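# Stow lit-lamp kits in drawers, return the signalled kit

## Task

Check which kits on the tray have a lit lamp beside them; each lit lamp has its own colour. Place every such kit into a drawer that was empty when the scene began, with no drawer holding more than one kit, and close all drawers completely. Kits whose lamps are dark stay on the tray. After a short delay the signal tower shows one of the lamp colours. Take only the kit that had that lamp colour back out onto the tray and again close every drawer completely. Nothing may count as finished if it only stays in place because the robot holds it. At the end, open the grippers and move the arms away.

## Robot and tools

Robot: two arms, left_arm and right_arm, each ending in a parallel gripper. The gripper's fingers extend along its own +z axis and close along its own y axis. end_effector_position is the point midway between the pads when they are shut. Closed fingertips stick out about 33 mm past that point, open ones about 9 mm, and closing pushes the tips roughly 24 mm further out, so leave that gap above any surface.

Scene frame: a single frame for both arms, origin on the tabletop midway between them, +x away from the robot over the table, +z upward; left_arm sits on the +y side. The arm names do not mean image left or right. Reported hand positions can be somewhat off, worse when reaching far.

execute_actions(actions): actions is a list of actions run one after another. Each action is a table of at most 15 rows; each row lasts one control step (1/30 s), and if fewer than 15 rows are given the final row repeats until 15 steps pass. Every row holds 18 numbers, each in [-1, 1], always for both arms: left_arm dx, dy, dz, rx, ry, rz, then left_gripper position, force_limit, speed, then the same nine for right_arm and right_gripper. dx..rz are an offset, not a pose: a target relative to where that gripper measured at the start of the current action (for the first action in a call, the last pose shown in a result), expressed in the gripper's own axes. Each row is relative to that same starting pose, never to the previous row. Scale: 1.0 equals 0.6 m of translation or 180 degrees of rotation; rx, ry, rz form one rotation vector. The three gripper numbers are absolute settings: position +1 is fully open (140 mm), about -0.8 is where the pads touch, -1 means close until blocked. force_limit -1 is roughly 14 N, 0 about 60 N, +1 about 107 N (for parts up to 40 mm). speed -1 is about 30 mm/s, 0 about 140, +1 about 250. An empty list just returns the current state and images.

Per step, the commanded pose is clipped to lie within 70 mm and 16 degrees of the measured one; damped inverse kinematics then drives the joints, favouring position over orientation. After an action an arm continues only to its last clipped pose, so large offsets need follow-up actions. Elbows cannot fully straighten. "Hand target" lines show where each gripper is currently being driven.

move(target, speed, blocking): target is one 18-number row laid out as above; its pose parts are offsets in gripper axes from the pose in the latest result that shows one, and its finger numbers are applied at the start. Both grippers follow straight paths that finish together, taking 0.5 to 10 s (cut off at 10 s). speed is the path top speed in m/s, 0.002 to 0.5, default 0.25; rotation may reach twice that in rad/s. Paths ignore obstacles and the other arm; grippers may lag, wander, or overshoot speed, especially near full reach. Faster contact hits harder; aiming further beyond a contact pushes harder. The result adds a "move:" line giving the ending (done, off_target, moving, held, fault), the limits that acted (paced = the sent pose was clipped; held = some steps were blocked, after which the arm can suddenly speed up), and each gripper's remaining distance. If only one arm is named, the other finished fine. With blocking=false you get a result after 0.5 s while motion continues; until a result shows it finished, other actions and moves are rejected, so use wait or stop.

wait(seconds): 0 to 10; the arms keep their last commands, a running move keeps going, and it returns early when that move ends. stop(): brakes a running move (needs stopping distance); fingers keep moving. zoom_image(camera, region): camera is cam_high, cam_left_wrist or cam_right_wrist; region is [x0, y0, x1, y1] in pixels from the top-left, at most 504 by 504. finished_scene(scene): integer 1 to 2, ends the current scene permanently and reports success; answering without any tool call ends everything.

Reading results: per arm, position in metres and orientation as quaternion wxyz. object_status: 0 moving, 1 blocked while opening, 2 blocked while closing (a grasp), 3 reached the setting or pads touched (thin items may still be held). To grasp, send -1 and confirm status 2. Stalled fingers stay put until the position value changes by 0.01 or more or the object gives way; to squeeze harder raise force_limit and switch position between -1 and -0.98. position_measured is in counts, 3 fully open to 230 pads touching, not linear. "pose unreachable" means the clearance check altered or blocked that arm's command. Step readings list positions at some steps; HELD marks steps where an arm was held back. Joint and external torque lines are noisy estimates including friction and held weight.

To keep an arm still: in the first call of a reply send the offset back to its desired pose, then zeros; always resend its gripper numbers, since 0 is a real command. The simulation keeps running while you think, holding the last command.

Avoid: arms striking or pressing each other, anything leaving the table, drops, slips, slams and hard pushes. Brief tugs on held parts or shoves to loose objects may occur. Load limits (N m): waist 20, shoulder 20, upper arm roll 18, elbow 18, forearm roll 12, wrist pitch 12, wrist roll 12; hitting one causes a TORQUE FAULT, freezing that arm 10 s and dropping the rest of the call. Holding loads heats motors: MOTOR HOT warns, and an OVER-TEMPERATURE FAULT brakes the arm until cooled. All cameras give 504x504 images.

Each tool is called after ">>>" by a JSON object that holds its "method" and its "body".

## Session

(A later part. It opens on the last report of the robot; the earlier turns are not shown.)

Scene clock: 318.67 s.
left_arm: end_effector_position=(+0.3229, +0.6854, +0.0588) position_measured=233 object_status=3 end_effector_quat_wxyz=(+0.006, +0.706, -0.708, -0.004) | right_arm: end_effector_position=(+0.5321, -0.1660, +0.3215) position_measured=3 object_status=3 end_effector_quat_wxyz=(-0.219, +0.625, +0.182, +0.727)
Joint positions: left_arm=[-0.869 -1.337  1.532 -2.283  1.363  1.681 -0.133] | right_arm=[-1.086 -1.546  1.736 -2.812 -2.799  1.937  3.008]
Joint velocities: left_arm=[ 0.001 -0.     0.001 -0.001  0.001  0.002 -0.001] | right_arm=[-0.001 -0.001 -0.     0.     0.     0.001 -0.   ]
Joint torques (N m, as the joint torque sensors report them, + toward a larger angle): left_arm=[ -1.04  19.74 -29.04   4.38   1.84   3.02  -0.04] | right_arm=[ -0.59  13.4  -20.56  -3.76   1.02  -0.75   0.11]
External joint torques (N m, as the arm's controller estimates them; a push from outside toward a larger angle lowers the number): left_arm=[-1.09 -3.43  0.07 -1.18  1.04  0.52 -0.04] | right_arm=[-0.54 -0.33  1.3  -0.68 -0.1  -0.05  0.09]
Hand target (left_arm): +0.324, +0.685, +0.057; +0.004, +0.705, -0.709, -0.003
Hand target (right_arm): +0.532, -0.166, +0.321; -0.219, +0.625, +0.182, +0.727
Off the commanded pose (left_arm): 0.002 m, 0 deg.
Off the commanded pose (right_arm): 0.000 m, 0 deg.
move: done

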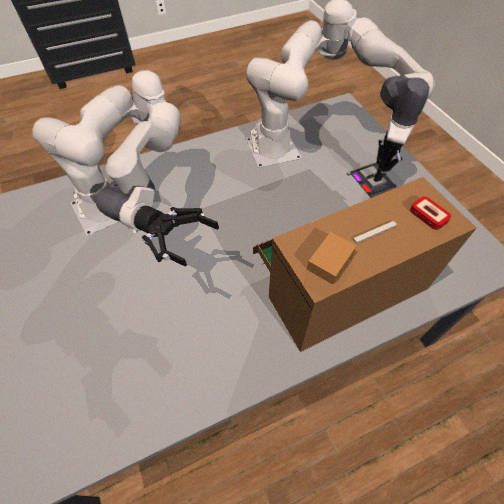

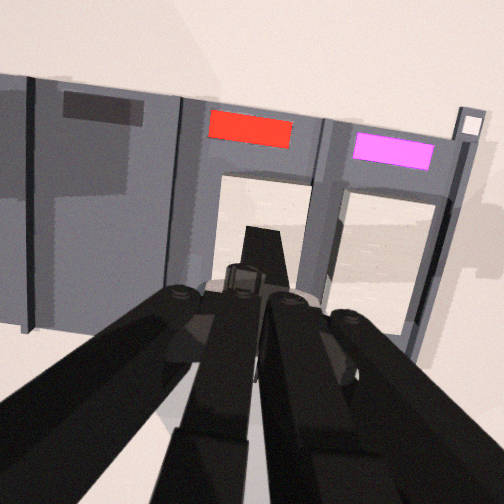

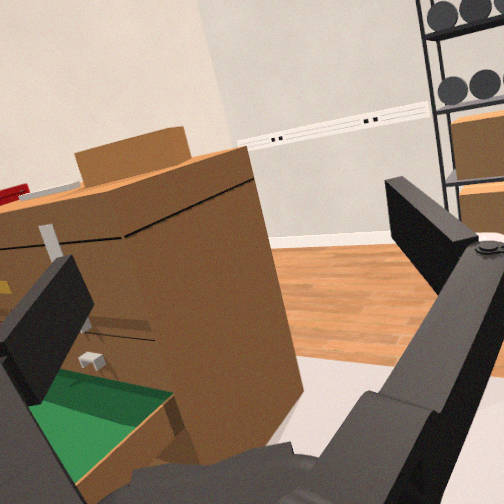

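>>> {"method": "move", "body": {"target": [0,0,0,0,0,0,-0.22,0,0,0,0,0,0,0,0,1,0,0]}}

>>> {"method": "move", "body": {"target": [0,0,0.02,0,0,0,-0.22,0,0,0,0,0,0,0,0,1,0,0], "speed": 0.02}}

>>> {"method": "move", "body": {"target": [0,0,0,0,0,0,-1,0,0,0,0,0,0,0,0,1,0,0]}}

Scene clock: 321.57 s.
left_arm: end_effector_position=(+0.3230, +0.6854, +0.0590) position_measured=157 object_status=3 end_effector_quat_wxyz=(+0.006, +0.706, -0.708, -0.004) | right_arm: end_effector_position=(+0.5321, -0.1660, +0.3215) position_measured=3 object_status=3 end_effector_quat_wxyz=(-0.219, +0.625, +0.182, +0.727)
Joint positions: left_arm=[-0.869 -1.337  1.532 -2.283  1.364  1.681 -0.133] | right_arm=[-1.086 -1.546  1.736 -2.812 -2.799  1.937  3.008]
Joint velocities: left_arm=[-0.001 -0.    -0.002  0.    -0.001 -0.001 -0.001] | right_arm=[-0.002 -0.     0.001  0.001 -0.    -0.     0.001]
Joint torques (N m, as the joint torque sensors report them, + toward a larger angle): left_arm=[  0.08  21.2  -30.81   5.46   0.56   2.41   0.01] | right_arm=[ -0.55  13.34 -20.68  -3.75   1.01  -0.75   0.12]
External joint torques (N m, as the arm's controller estimates them; a push from outside toward a larger angle lowers the number): left_arm=[ 0.16 -1.99 -1.62 -0.06 -0.23 -0.08  0.01] | right_arm=[-0.53 -0.39  1.16 -0.71 -0.1  -0.05  0.09]
Hand target (left_arm): +0.323, +0.685, +0.059; +0.006, +0.706, -0.708, -0.004
Hand target (right_arm): +0.532, -0.166, +0.321; -0.219, +0.625, +0.182, +0.727
Off the commanded pose (left_arm): 0.000 m, 0 deg.
Off the commanded pose (right_arm): 0.000 m, 0 deg.
move: done

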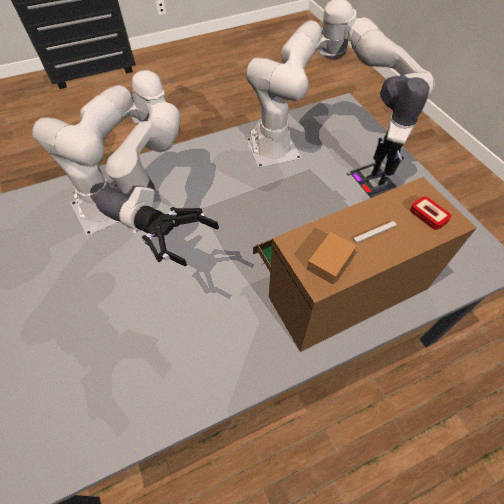

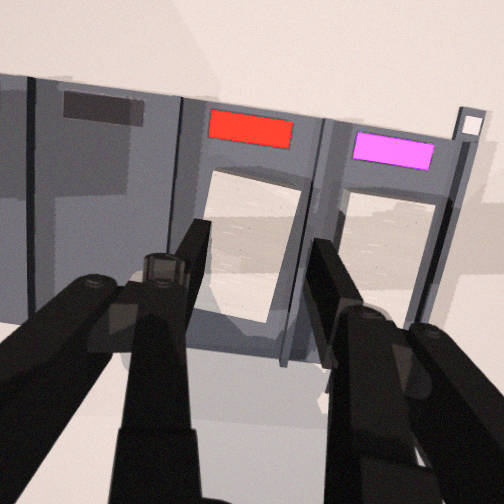

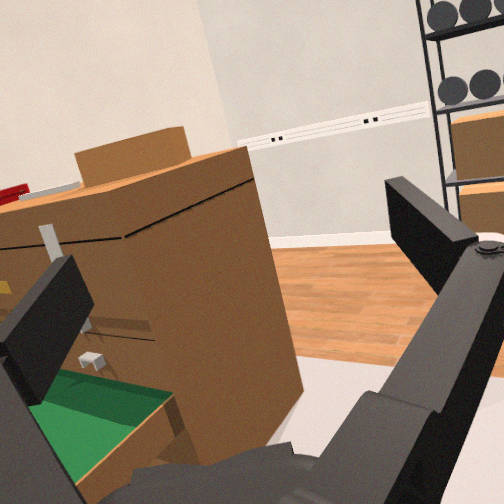

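Scene clock: 322.60 s.
left_arm: end_effector_position=(+0.3321, +0.6849, +0.0554) position_measured=157 object_status=3 end_effector_quat_wxyz=(-0.004, +0.705, -0.710, +0.005) | right_arm: end_effector_position=(+0.5321, -0.1660, +0.3215) position_measured=3 object_status=3 end_effector_quat_wxyz=(-0.219, +0.625, +0.182, +0.727)
Joint positions: left_arm=[-0.873 -1.332  1.547 -2.285  1.374  1.723 -0.133] | right_arm=[-1.086 -1.546  1.736 -2.812 -2.799  1.937  3.008]
Joint velocities: left_arm=[-0.006  0.023  0.013 -0.004 -0.     0.033  0.   ] | right_arm=[ 0.001 -0.     0.     0.001  0.001  0.     0.001]
Joint torques (N m, as the joint torque sensors report them, + toward a larger angle): left_arm=[  0.9   22.35 -22.16   4.36   1.19   0.15   0.06] | right_arm=[ -0.48  13.29 -20.56  -3.83   1.02  -0.76   0.12]
External joint torques (N m, as the arm's controller estimates them; a push from outside toward a larger angle lowers the number): left_arm=[ 0.78 -0.68  6.91 -1.19  0.41 -2.38  0.06] | right_arm=[-0.52 -0.48  1.28 -0.8  -0.1  -0.05  0.09]
Hand target (left_arm): +0.323, +0.685, +0.047; +0.005, +0.705, -0.709, -0.004
Hand target (right_arm): +0.532, -0.166, +0.321; -0.219, +0.625, +0.182, +0.727
Off the commanded pose (left_arm): 0.013 m, 2 deg.
Off the commanded pose (right_arm): 0.000 m, 0 deg.
move: off_target (left_arm)

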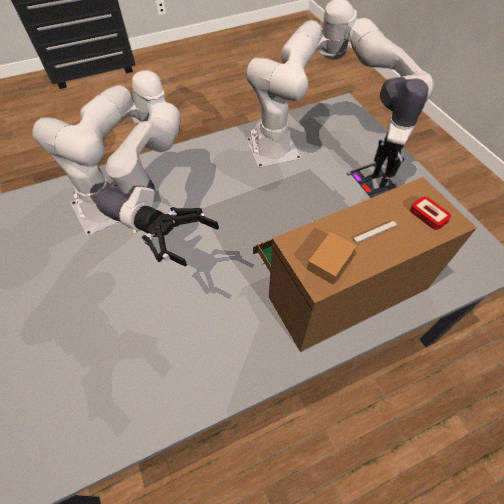

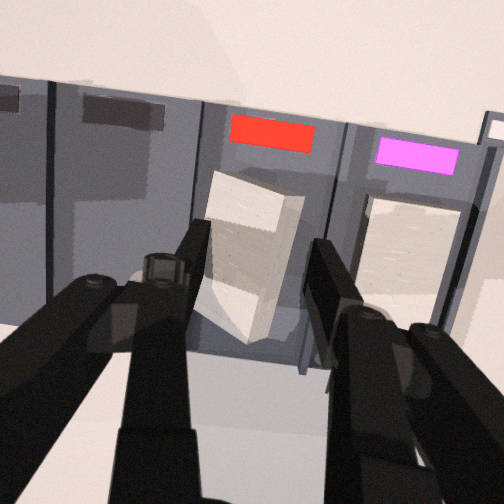

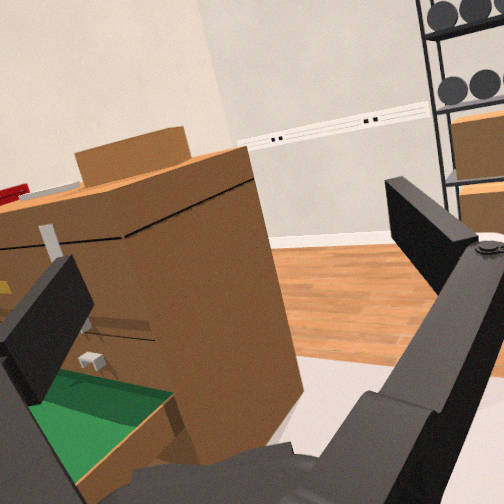

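Scene clock: 323.10 s.
left_arm: end_effector_position=(+0.3396, +0.6850, +0.0668) position_measured=203 object_status=2 end_effector_quat_wxyz=(-0.015, +0.703, -0.711, +0.010) | right_arm: end_effector_position=(+0.5321, -0.1660, +0.3215) position_measured=3 object_status=3 end_effector_quat_wxyz=(-0.219, +0.625, +0.182, +0.727)
Joint positions: left_arm=[-0.873 -1.33   1.525 -2.285  1.37   1.727 -0.133] | right_arm=[-1.086 -1.546  1.736 -2.812 -2.799  1.937  3.008]
Joint velocities: left_arm=[ 0.    -0.    -0.     0.001 -0.     0.    -0.002] | right_arm=[-0.001  0.001  0.001  0.002 -0.     0.001 -0.001]
Joint torques (N m, as the joint torque sensors report them, + toward a larger angle): left_arm=[  0.41  20.72 -18.07   5.83   1.48   1.95   0.08] | right_arm=[ -0.45  13.44 -20.55  -3.86   1.02  -0.76   0.13]
External joint torques (N m, as the arm's controller estimates them; a push from outside toward a larger angle lowers the number): left_arm=[ 0.33 -2.25 11.02 -0.02  0.65 -0.63  0.08] | right_arm=[-0.48 -0.35  1.26 -0.84 -0.09 -0.05  0.1 ]
Hand target (left_arm): +0.332, +0.685, +0.056; -0.004, +0.705, -0.710, +0.005
Hand target (right_arm): +0.532, -0.166, +0.321; -0.219, +0.625, +0.182, +0.727
Off the commanded pose (left_arm): 0.014 m, 1 deg.
Off the commanded pose (right_arm): 0.000 m, 0 deg.
move: off_target (left_arm)

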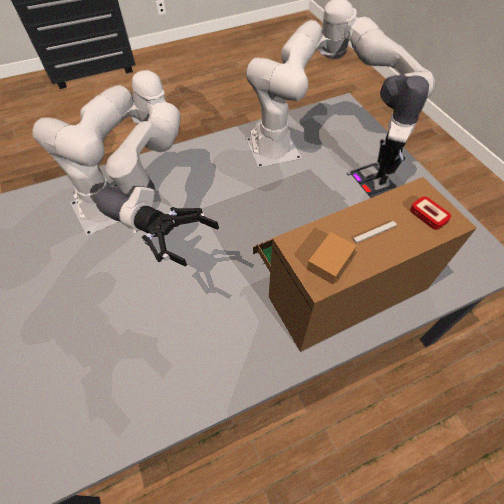

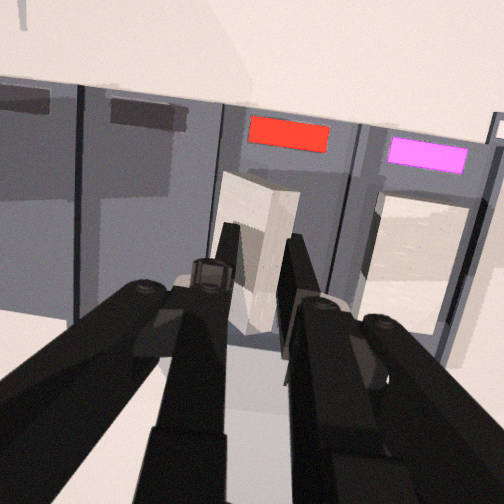

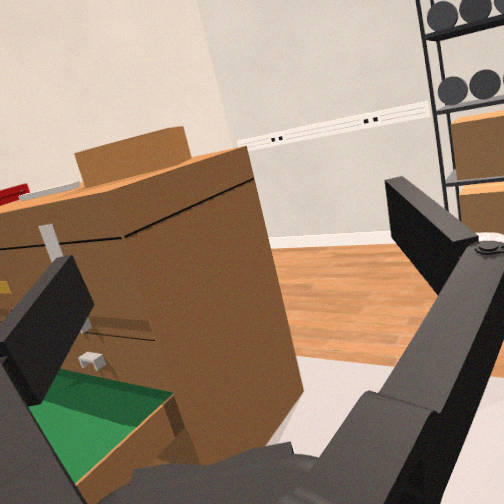

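>>> {"method": "move", "body": {"target": [0,0,0,0,0,0,-0.2,0,-1,0,0,0,0,0,0,1,0,0]}}

>>> {"method": "move", "body": {"target": [0,0,-0.05,0,0,0,-0.2,0,0,0,0,0,0,0,0,1,0,0], "speed": 0.05}}

Scene clock: 325.60 s.
left_arm: end_effector_position=(+0.3404, +0.6848, +0.0676) position_measured=154 object_status=0 end_effector_quat_wxyz=(-0.015, +0.703, -0.711, +0.011) | right_arm: end_effector_position=(+0.5321, -0.1660, +0.3215) position_measured=3 object_status=3 end_effector_quat_wxyz=(-0.219, +0.625, +0.182, +0.727)
Joint positions: left_arm=[-0.873 -1.33   1.524 -2.285  1.369  1.728 -0.133] | right_arm=[-1.086 -1.546  1.736 -2.812 -2.799  1.937  3.008]
Joint velocities: left_arm=[ 0.001  0.     0.001 -0.001 -0.001 -0.001  0.   ] | right_arm=[-0.001  0.001  0.001 -0.     0.001  0.001 -0.002]
Joint torques (N m, as the joint torque sensors report them, + toward a larger angle): left_arm=[  0.28  20.89 -30.04   5.03   0.8    2.47   0.19] | right_arm=[ -0.63  13.41 -20.79  -3.92   1.    -0.74   0.14]
External joint torques (N m, as the arm's controller estimates them; a push from outside toward a larger angle lowers the number): left_arm=[ 0.35 -2.02 -1.01 -0.68  0.   -0.11  0.19] | right_arm=[-0.54 -0.31  1.07 -0.8  -0.12 -0.04  0.12]
Hand target (left_arm): +0.340, +0.685, +0.067; -0.015, +0.703, -0.711, +0.010
Hand target (right_arm): +0.532, -0.166, +0.321; -0.219, +0.625, +0.182, +0.727
Off the commanded pose (left_arm): 0.001 m, 0 deg.
Off the commanded pose (right_arm): 0.000 m, 0 deg.
move: done

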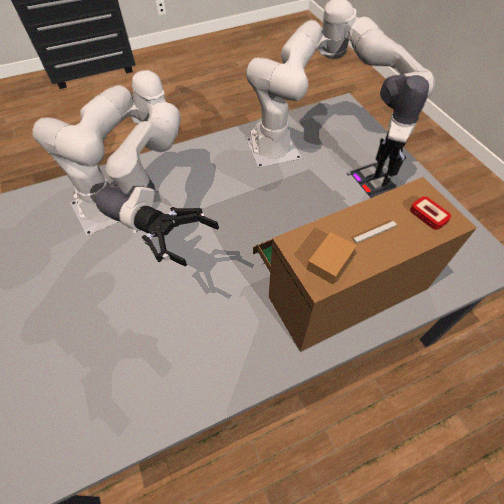

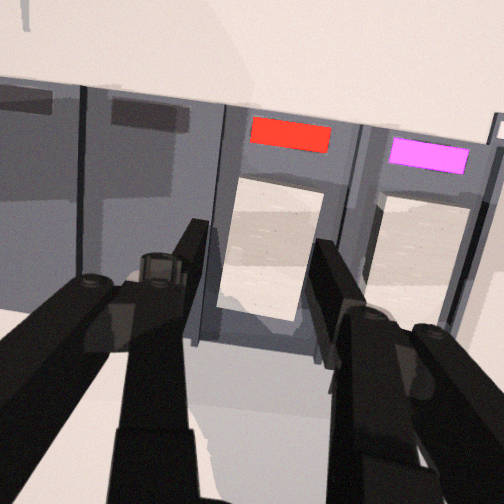

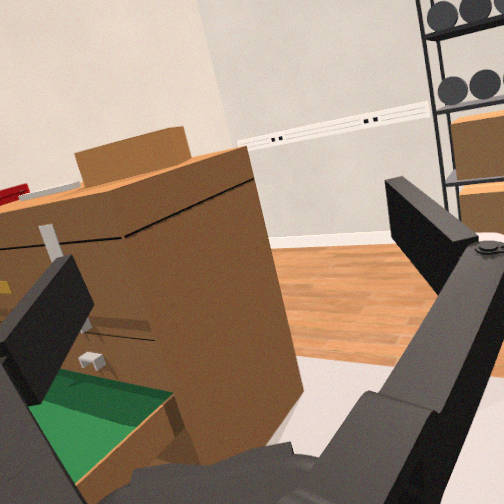

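Scene clock: 326.50 s.
left_arm: end_effector_position=(+0.3414, +0.6837, +0.0971) position_measured=154 object_status=3 end_effector_quat_wxyz=(-0.018, +0.703, -0.711, +0.012) | right_arm: end_effector_position=(+0.5321, -0.1660, +0.3215) position_measured=3 object_status=3 end_effector_quat_wxyz=(-0.219, +0.625, +0.182, +0.727)
Joint positions: left_arm=[-0.864 -1.316  1.459 -2.277  1.319  1.693 -0.127] | right_arm=[-1.086 -1.546  1.736 -2.812 -2.799  1.937  3.008]
Joint velocities: left_arm=[ 0.002  0.001 -0.002  0.001 -0.008 -0.014  0.006] | right_arm=[-0.001 -0.     0.    -0.001  0.    -0.001  0.001]
Joint torques (N m, as the joint torque sensors report them, + toward a larger angle): left_arm=[  1.78  20.8  -31.83   7.95  -0.41   2.19   0.31] | right_arm=[ -0.49  13.49 -20.9   -3.97   1.01  -0.75   0.11]
External joint torques (N m, as the arm's controller estimates them; a push from outside toward a larger angle lowers the number): left_arm=[ 1.63 -1.79 -2.77  1.07 -1.25 -0.43  0.31] | right_arm=[-0.47 -0.26  0.98 -0.87 -0.11 -0.04  0.08]
Hand target (left_arm): +0.339, +0.685, +0.098; -0.015, +0.703, -0.711, +0.011
Hand target (right_arm): +0.532, -0.166, +0.321; -0.219, +0.625, +0.182, +0.727
Off the commanded pose (left_arm): 0.002 m, 0 deg.
Off the commanded pose (right_arm): 0.000 m, 0 deg.
move: done

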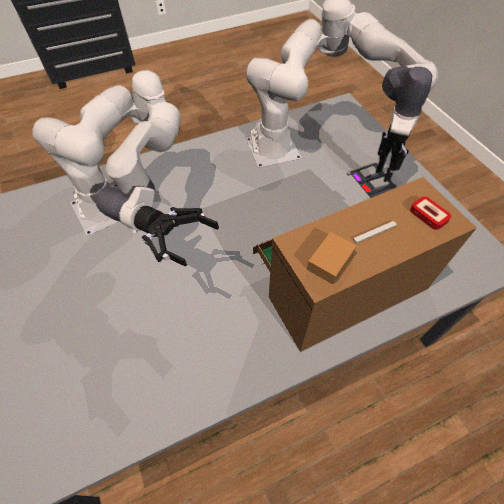

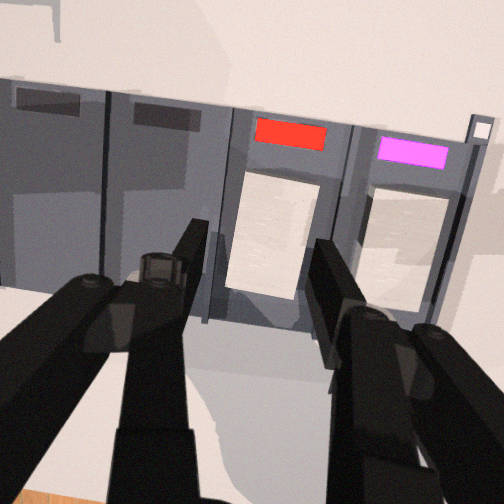

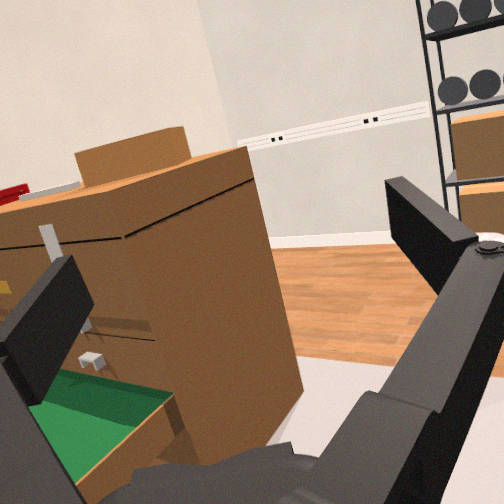

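>>> {"method": "move", "body": {"target": [0,0.012,0.03,-0.0135,0.003,-0.004,-0.25,0,0,0,0,0,0,0,0,1,0,0], "speed": 0.05}}

>>> {"method": "move", "body": {"target": [0,0,0.04,0,0,0,-0.25,0,0,0,0,0,0,0,0,1,0,0], "speed": 0.03}}

Scene clock: 330.37 s.
left_arm: end_effector_position=(+0.3353, +0.6824, +0.0794) position_measured=160 object_status=3 end_effector_quat_wxyz=(+0.000, +0.705, -0.709, +0.002) | right_arm: end_effector_position=(+0.5321, -0.1660, +0.3215) position_measured=3 object_status=3 end_effector_quat_wxyz=(-0.219, +0.625, +0.182, +0.727)
Joint positions: left_arm=[-0.886 -1.305  1.5   -2.264  1.318  1.689 -0.132] | right_arm=[-1.086 -1.546  1.736 -2.812 -2.799  1.937  3.008]
Joint velocities: left_arm=[-0.001  0.007  0.002  0.001 -0.     0.    -0.004] | right_arm=[ 0.001  0.001  0.001 -0.001 -0.001  0.     0.001]
Joint torques (N m, as the joint torque sensors report them, + toward a larger angle): left_arm=[ -1.33  21.65 -29.69   7.83   1.02   2.41   0.06] | right_arm=[ -0.53  13.52 -20.69  -3.84   1.01  -0.73   0.13]
External joint torques (N m, as the arm's controller estimates them; a push from outside toward a larger angle lowers the number): left_arm=[-1.32 -1.35 -0.7   1.3   0.25 -0.1   0.06] | right_arm=[-0.57 -0.24  1.17 -0.75 -0.11 -0.02  0.11]
Hand target (left_arm): +0.335, +0.684, +0.079; +0.001, +0.707, -0.707, +0.000
Hand target (right_arm): +0.532, -0.166, +0.321; -0.219, +0.625, +0.182, +0.727
Off the commanded pose (left_arm): 0.002 m, 0 deg.
Off the commanded pose (right_arm): 0.000 m, 0 deg.
move: done

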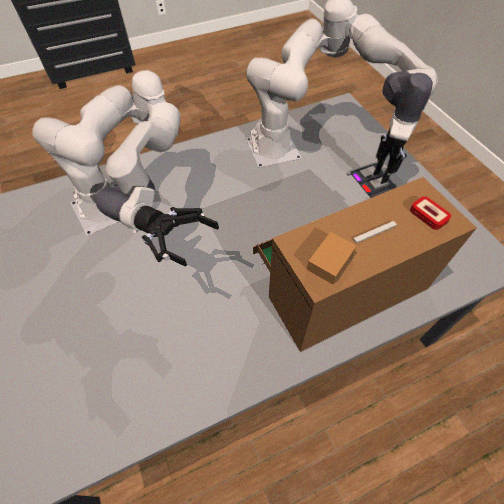

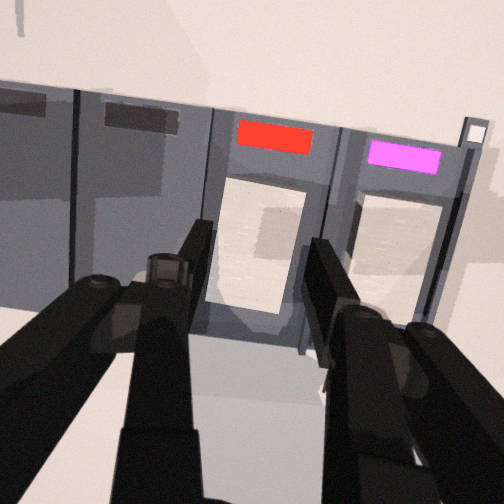

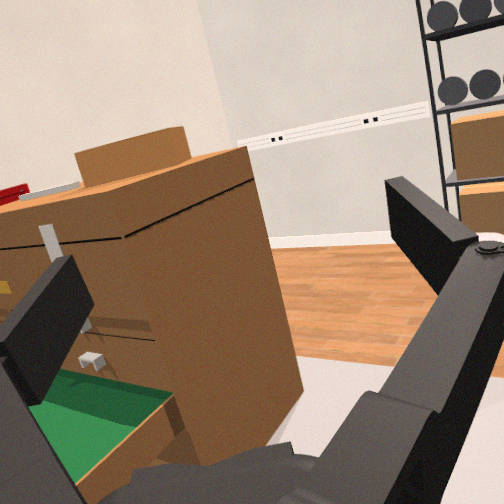

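Scene clock: 331.40 s.
left_arm: end_effector_position=(+0.3340, +0.6832, +0.0571) position_measured=160 object_status=3 end_effector_quat_wxyz=(+0.002, +0.705, -0.709, +0.002) | right_arm: end_effector_position=(+0.5321, -0.1660, +0.3215) position_measured=3 object_status=3 end_effector_quat_wxyz=(-0.219, +0.625, +0.182, +0.727)
Joint positions: left_arm=[-0.892 -1.315  1.549 -2.27   1.355  1.718 -0.135] | right_arm=[-1.086 -1.546  1.736 -2.812 -2.799  1.937  3.008]
Joint velocities: left_arm=[-0.002 -0.     0.001 -0.     0.006  0.011 -0.003] | right_arm=[ 0.    -0.     0.     0.001  0.001 -0.     0.001]
Joint torques (N m, as the joint torque sensors report them, + toward a larger angle): left_arm=[ -1.18  21.03 -28.     4.53   1.99   2.91   0.08] | right_arm=[ -0.6   13.26 -20.73  -3.98   1.02  -0.76   0.1 ]
External joint torques (N m, as the arm's controller estimates them; a push from outside toward a larger angle lowers the number): left_arm=[-1.12 -2.37  1.15 -1.33  1.2   0.41  0.08] | right_arm=[-0.64 -0.5   1.13 -0.98 -0.1  -0.05  0.08]
Hand target (left_arm): +0.335, +0.682, +0.055; +0.000, +0.705, -0.709, +0.002
Hand target (right_arm): +0.532, -0.166, +0.321; -0.219, +0.625, +0.182, +0.727
Off the commanded pose (left_arm): 0.002 m, 0 deg.
Off the commanded pose (right_arm): 0.000 m, 0 deg.
move: done

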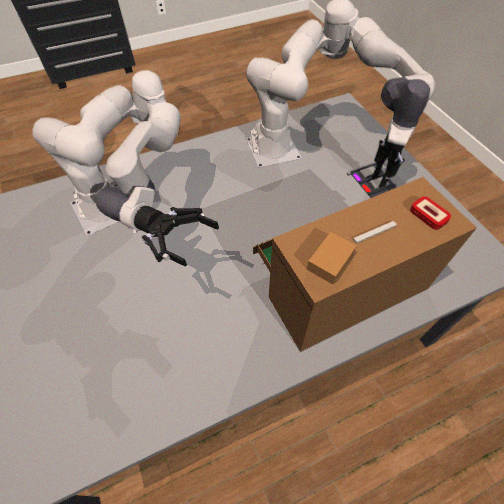

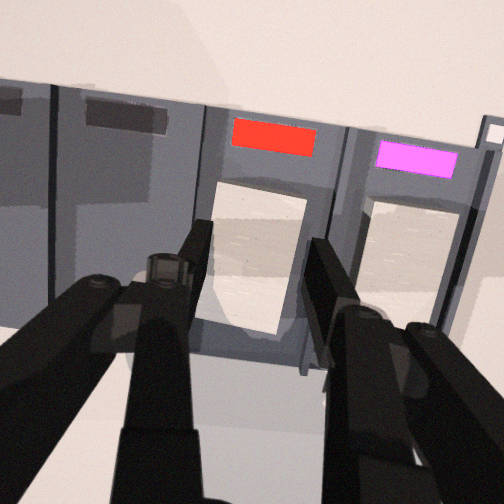

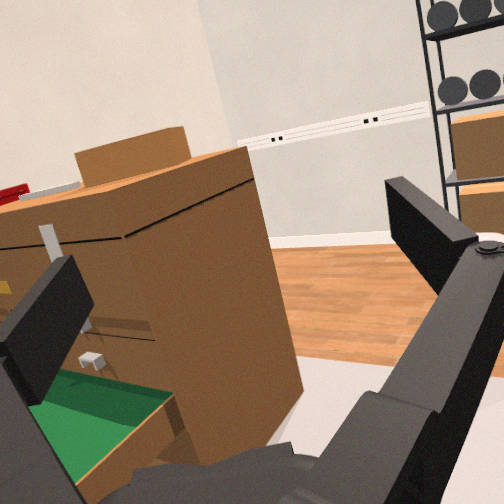

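>>> {"method": "move", "body": {"target": [0,-0.004,-0.03,0,0,0,-0.25,0,0,0,0,0,0,0,0,1,0,0], "speed": 0.04}}

>>> {"method": "move", "body": {"target": [0,-0.007,0,0,0,0,-0.2,0,0,0,0,0,0,0,0,1,0,0], "speed": 0.04}}

>>> {"method": "move", "body": {"target": [0,0,0.032,0,0,0,-0.2,0,0,0,0,0,0,0,0,1,0,0], "speed": 0.03}}

Scene clock: 333.77 s.
left_arm: end_effector_position=(+0.3372, +0.6837, +0.0745) position_measured=160 object_status=3 end_effector_quat_wxyz=(-0.000, +0.706, -0.708, +0.003) | right_arm: end_effector_position=(+0.5321, -0.1660, +0.3215) position_measured=3 object_status=3 end_effector_quat_wxyz=(-0.219, +0.625, +0.182, +0.727)
Joint positions: left_arm=[-0.892 -1.306  1.513 -2.26   1.327  1.699 -0.135] | right_arm=[-1.086 -1.546  1.736 -2.812 -2.799  1.937  3.008]
Joint velocities: left_arm=[ 0.001 -0.001 -0.     0.001 -0.009 -0.015  0.004] | right_arm=[ 0.     0.     0.001 -0.    -0.     0.001 -0.001]
Joint torques (N m, as the joint torque sensors report them, + toward a larger angle): left_arm=[ -0.48  21.76 -30.79   7.16  -0.51   2.05   0.39] | right_arm=[ -0.44  13.51 -20.84  -3.98   1.01  -0.74   0.14]
External joint torques (N m, as the arm's controller estimates them; a push from outside toward a larger angle lowers the number): left_arm=[-0.54 -1.45 -1.79  0.7  -1.3  -0.46  0.39] | right_arm=[-0.47 -0.27  1.02 -0.93 -0.11 -0.04  0.11]
Hand target (left_arm): +0.336, +0.683, +0.075; +0.002, +0.705, -0.709, +0.002
Hand target (right_arm): +0.532, -0.166, +0.321; -0.219, +0.625, +0.182, +0.727
Off the commanded pose (left_arm): 0.001 m, 0 deg.
Off the commanded pose (right_arm): 0.000 m, 0 deg.
move: done

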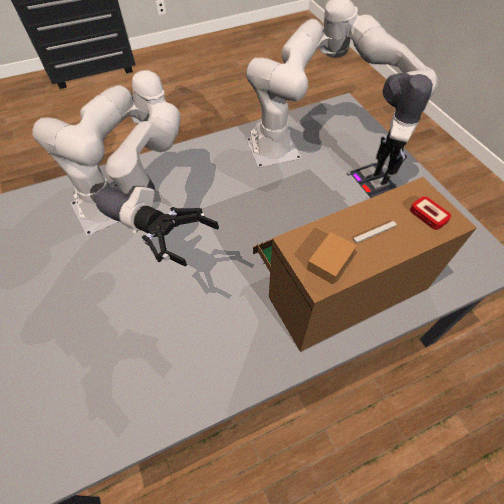

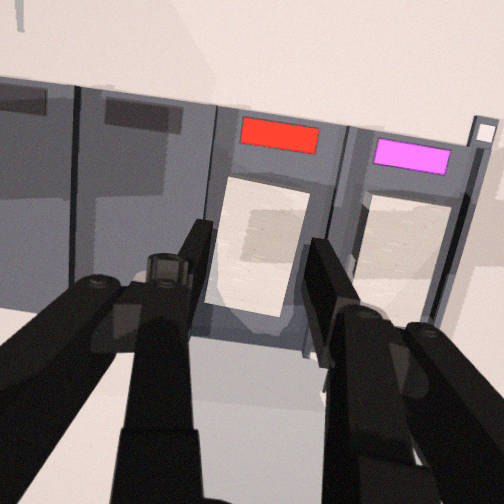

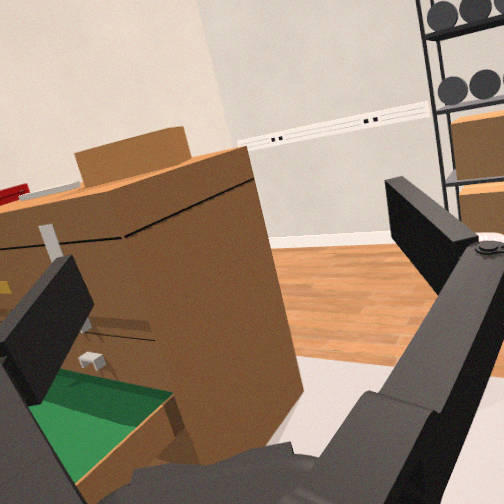

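Scene clock: 334.47 s.
left_arm: end_effector_position=(+0.3412, +0.6833, +0.0751) position_measured=154 object_status=3 end_effector_quat_wxyz=(-0.001, +0.705, -0.709, +0.003) | right_arm: end_effector_position=(+0.5321, -0.1660, +0.3215) position_measured=3 object_status=3 end_effector_quat_wxyz=(-0.219, +0.625, +0.182, +0.727)
Joint positions: left_arm=[-0.903 -1.306  1.513 -2.252  1.327  1.699 -0.135] | right_arm=[-1.086 -1.546  1.736 -2.812 -2.799  1.937  3.008]
Joint velocities: left_arm=[ 0.001 -0.001  0.001  0.002  0.    -0.    -0.002] | right_arm=[ 0.001 -0.001 -0.001  0.     0.    -0.    -0.001]
Joint torques (N m, as the joint torque sensors report them, + toward a larger angle): left_arm=[ -1.39  21.3  -29.22   8.38   0.63   2.53  -0.04] | right_arm=[ -0.56  13.57 -20.98  -3.84   1.04  -0.72   0.12]
External joint torques (N m, as the arm's controller estimates them; a push from outside toward a larger angle lowers the number): left_arm=[-1.4  -2.13 -0.05  1.96 -0.15  0.01 -0.04] | right_arm=[-0.61 -0.19  0.91 -0.83 -0.08 -0.01  0.1 ]
Hand target (left_arm): +0.342, +0.684, +0.075; -0.001, +0.706, -0.708, +0.003
Hand target (right_arm): +0.532, -0.166, +0.321; -0.219, +0.625, +0.182, +0.727
Off the commanded pose (left_arm): 0.001 m, 0 deg.
Off the commanded pose (right_arm): 0.000 m, 0 deg.
move: done

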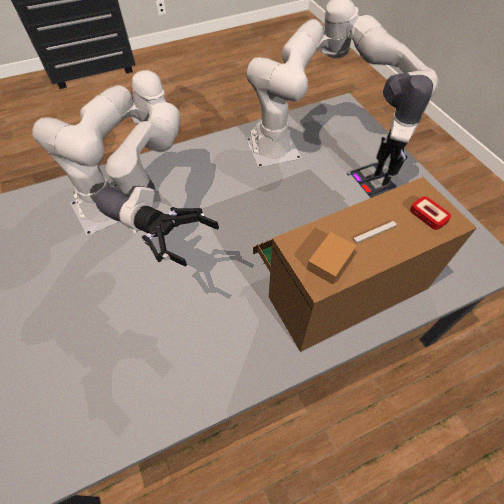

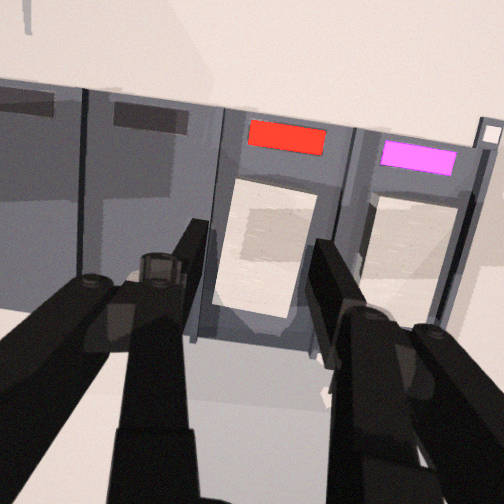

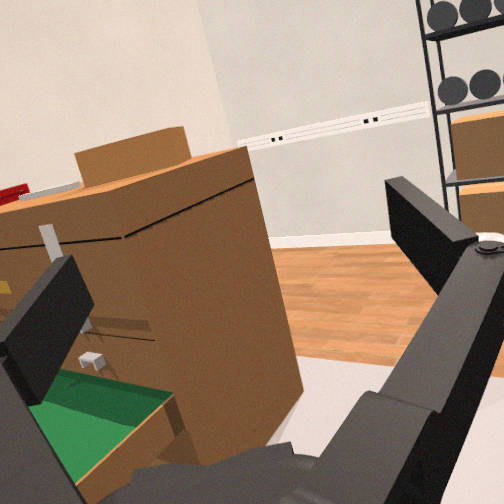

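Scene clock: 335.37 s.
left_arm: end_effector_position=(+0.3393, +0.6844, +0.0567) position_measured=154 object_status=3 end_effector_quat_wxyz=(+0.001, +0.705, -0.709, +0.002) | right_arm: end_effector_position=(+0.5321, -0.1660, +0.3215) position_measured=3 object_status=3 end_effector_quat_wxyz=(-0.219, +0.625, +0.182, +0.727)
Joint positions: left_arm=[-0.907 -1.314  1.553 -2.256  1.356  1.721 -0.137] | right_arm=[-1.086 -1.546  1.736 -2.812 -2.799  1.937  3.008]
Joint velocities: left_arm=[ 0.001 -0.001  0.001 -0.001  0.006  0.012 -0.003] | right_arm=[-0.001 -0.001  0.001  0.    -0.    -0.    -0.001]
Joint torques (N m, as the joint torque sensors report them, + toward a larger angle): left_arm=[ -0.85  20.72 -29.92   4.12   1.78   2.9   -0.04] | right_arm=[ -0.61  13.52 -20.6   -3.97   0.99  -0.77   0.11]
External joint torques (N m, as the arm's controller estimates them; a push from outside toward a larger angle lowers the number): left_arm=[-0.96 -2.95 -0.77 -1.78  1.01  0.41 -0.04] | right_arm=[-0.59 -0.22  1.23 -0.89 -0.12 -0.07  0.09]
Hand target (left_arm): +0.341, +0.683, +0.056; -0.001, +0.705, -0.709, +0.003
Hand target (right_arm): +0.532, -0.166, +0.321; -0.219, +0.625, +0.182, +0.727
Off the commanded pose (left_arm): 0.002 m, 0 deg.
Off the commanded pose (right_arm): 0.000 m, 0 deg.
move: done

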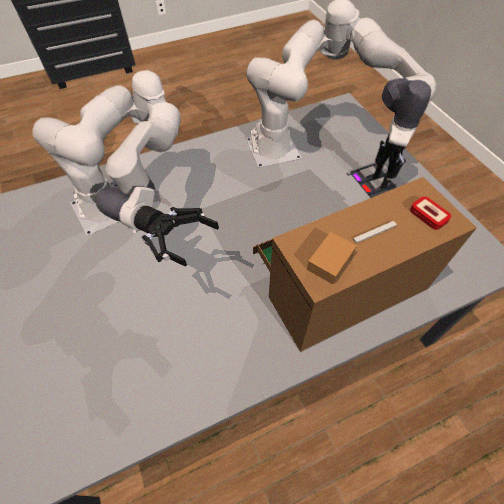

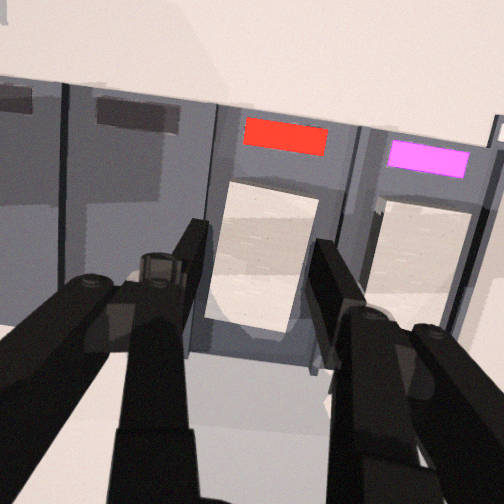

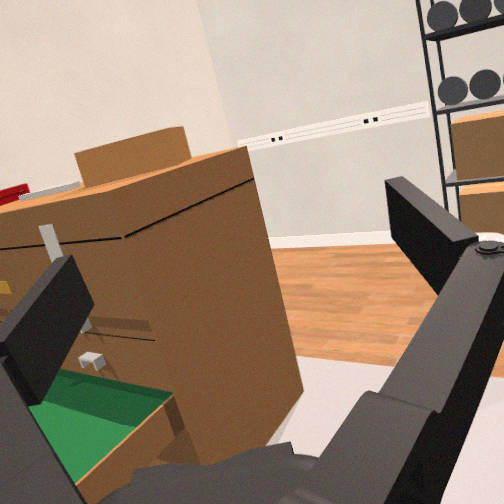

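Straddling cleanly; lower a bit more and close.

>>> {"method": "move", "body": {"target": [0,0,0.011,0,0,0,-0.2,0,0,0,0,0,0,0,0,1,0,0], "speed": 0.02}}

>>> {"method": "move", "body": {"target": [0,0,0,0,0,0,-1,0,-0.5,0,0,0,0,0,0,1,0,0]}}

Scene clock: 337.60 s.
left_arm: end_effector_position=(+0.3377, +0.6852, +0.0509) position_measured=154 object_status=3 end_effector_quat_wxyz=(+0.003, +0.706, -0.708, +0.001) | right_arm: end_effector_position=(+0.5321, -0.1660, +0.3215) position_measured=3 object_status=3 end_effector_quat_wxyz=(-0.219, +0.625, +0.182, +0.727)
Joint positions: left_arm=[-0.907 -1.315  1.566 -2.257  1.362  1.728 -0.138] | right_arm=[-1.086 -1.546  1.736 -2.812 -2.799  1.937  3.008]
Joint velocities: left_arm=[ 0.002  0.001  0.001  0.     0.002  0.006 -0.001] | right_arm=[-0.002  0.001  0.    -0.001  0.    -0.001 -0.001]
Joint torques (N m, as the joint torque sensors report them, + toward a larger angle): left_arm=[ -1.41  20.43 -29.81   4.78   1.6    2.86   0.11] | right_arm=[ -0.39  13.53 -20.73  -4.     1.01  -0.75   0.12]
External joint torques (N m, as the arm's controller estimates them; a push from outside toward a larger angle lowers the number): left_arm=[-1.53 -3.42 -0.58 -1.04  0.81  0.36  0.11] | right_arm=[-0.35 -0.25  1.12 -0.91 -0.1  -0.05  0.09]
Hand target (left_arm): +0.339, +0.684, +0.050; +0.001, +0.705, -0.709, +0.002
Hand target (right_arm): +0.532, -0.166, +0.321; -0.219, +0.625, +0.182, +0.727
Off the commanded pose (left_arm): 0.002 m, 0 deg.
Off the commanded pose (right_arm): 0.000 m, 0 deg.
move: done

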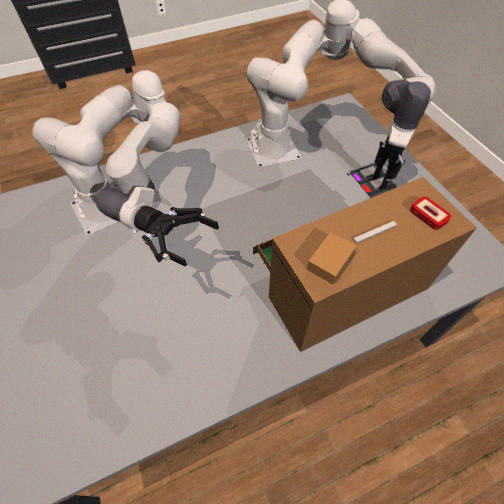

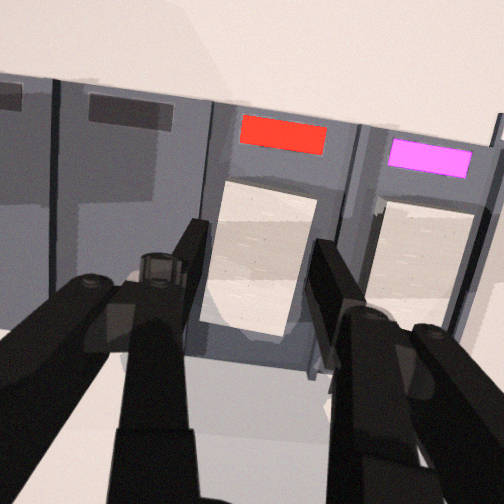

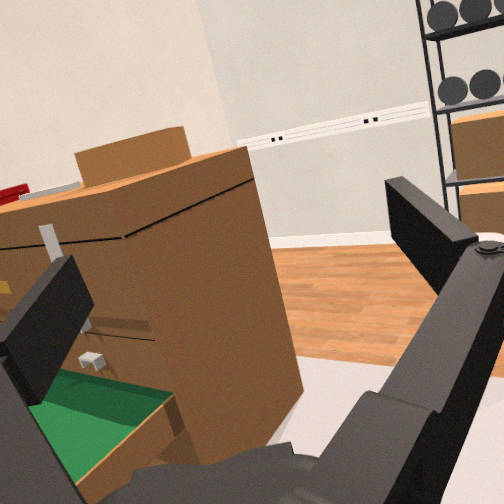

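Scene clock: 338.10 s.
left_arm: end_effector_position=(+0.3380, +0.6853, +0.0512) position_measured=174 object_status=2 end_effector_quat_wxyz=(+0.002, +0.706, -0.708, +0.002) | right_arm: end_effector_position=(+0.5321, -0.1660, +0.3215) position_measured=3 object_status=3 end_effector_quat_wxyz=(-0.219, +0.625, +0.182, +0.727)
Joint positions: left_arm=[-0.907 -1.315  1.566 -2.257  1.362  1.728 -0.138] | right_arm=[-1.086 -1.546  1.736 -2.812 -2.799  1.937  3.008]
Joint velocities: left_arm=[ 0.001  0.001  0.     0.001 -0.     0.001  0.001] | right_arm=[-0.002 -0.     0.001 -0.001  0.001 -0.001 -0.   ]
Joint torques (N m, as the joint torque sensors report them, + toward a larger angle): left_arm=[  1.28  21.59 -29.42   6.73   0.6    2.47   0.16] | right_arm=[ -0.22  13.68 -20.77  -3.85   1.04  -0.73   0.13]
External joint torques (N m, as the arm's controller estimates them; a push from outside toward a larger angle lowers the number): left_arm=[ 1.36 -2.24 -0.16  1.   -0.18 -0.04  0.16] | right_arm=[-0.14 -0.07  1.09 -0.71 -0.08 -0.04  0.1 ]
Hand target (left_arm): +0.338, +0.685, +0.051; +0.003, +0.706, -0.708, +0.001
Hand target (right_arm): +0.532, -0.166, +0.321; -0.219, +0.625, +0.182, +0.727
Off the commanded pose (left_arm): 0.000 m, 0 deg.
Off the commanded pose (right_arm): 0.000 m, 0 deg.
move: done

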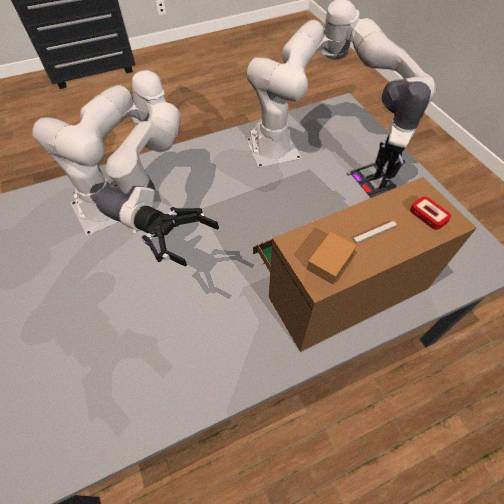

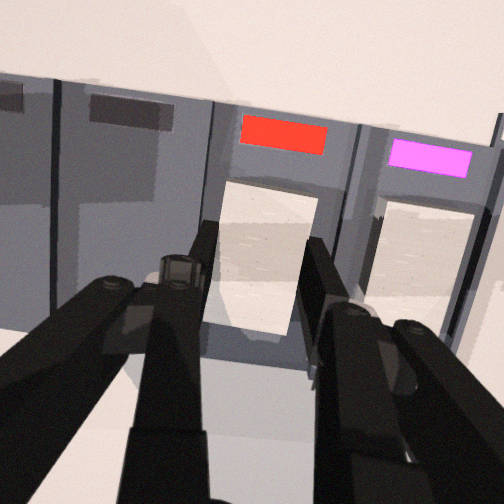

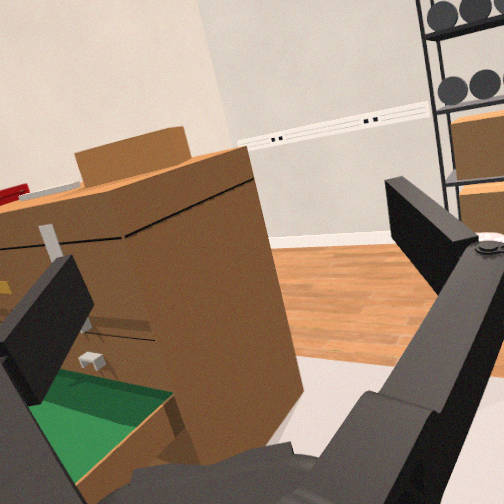

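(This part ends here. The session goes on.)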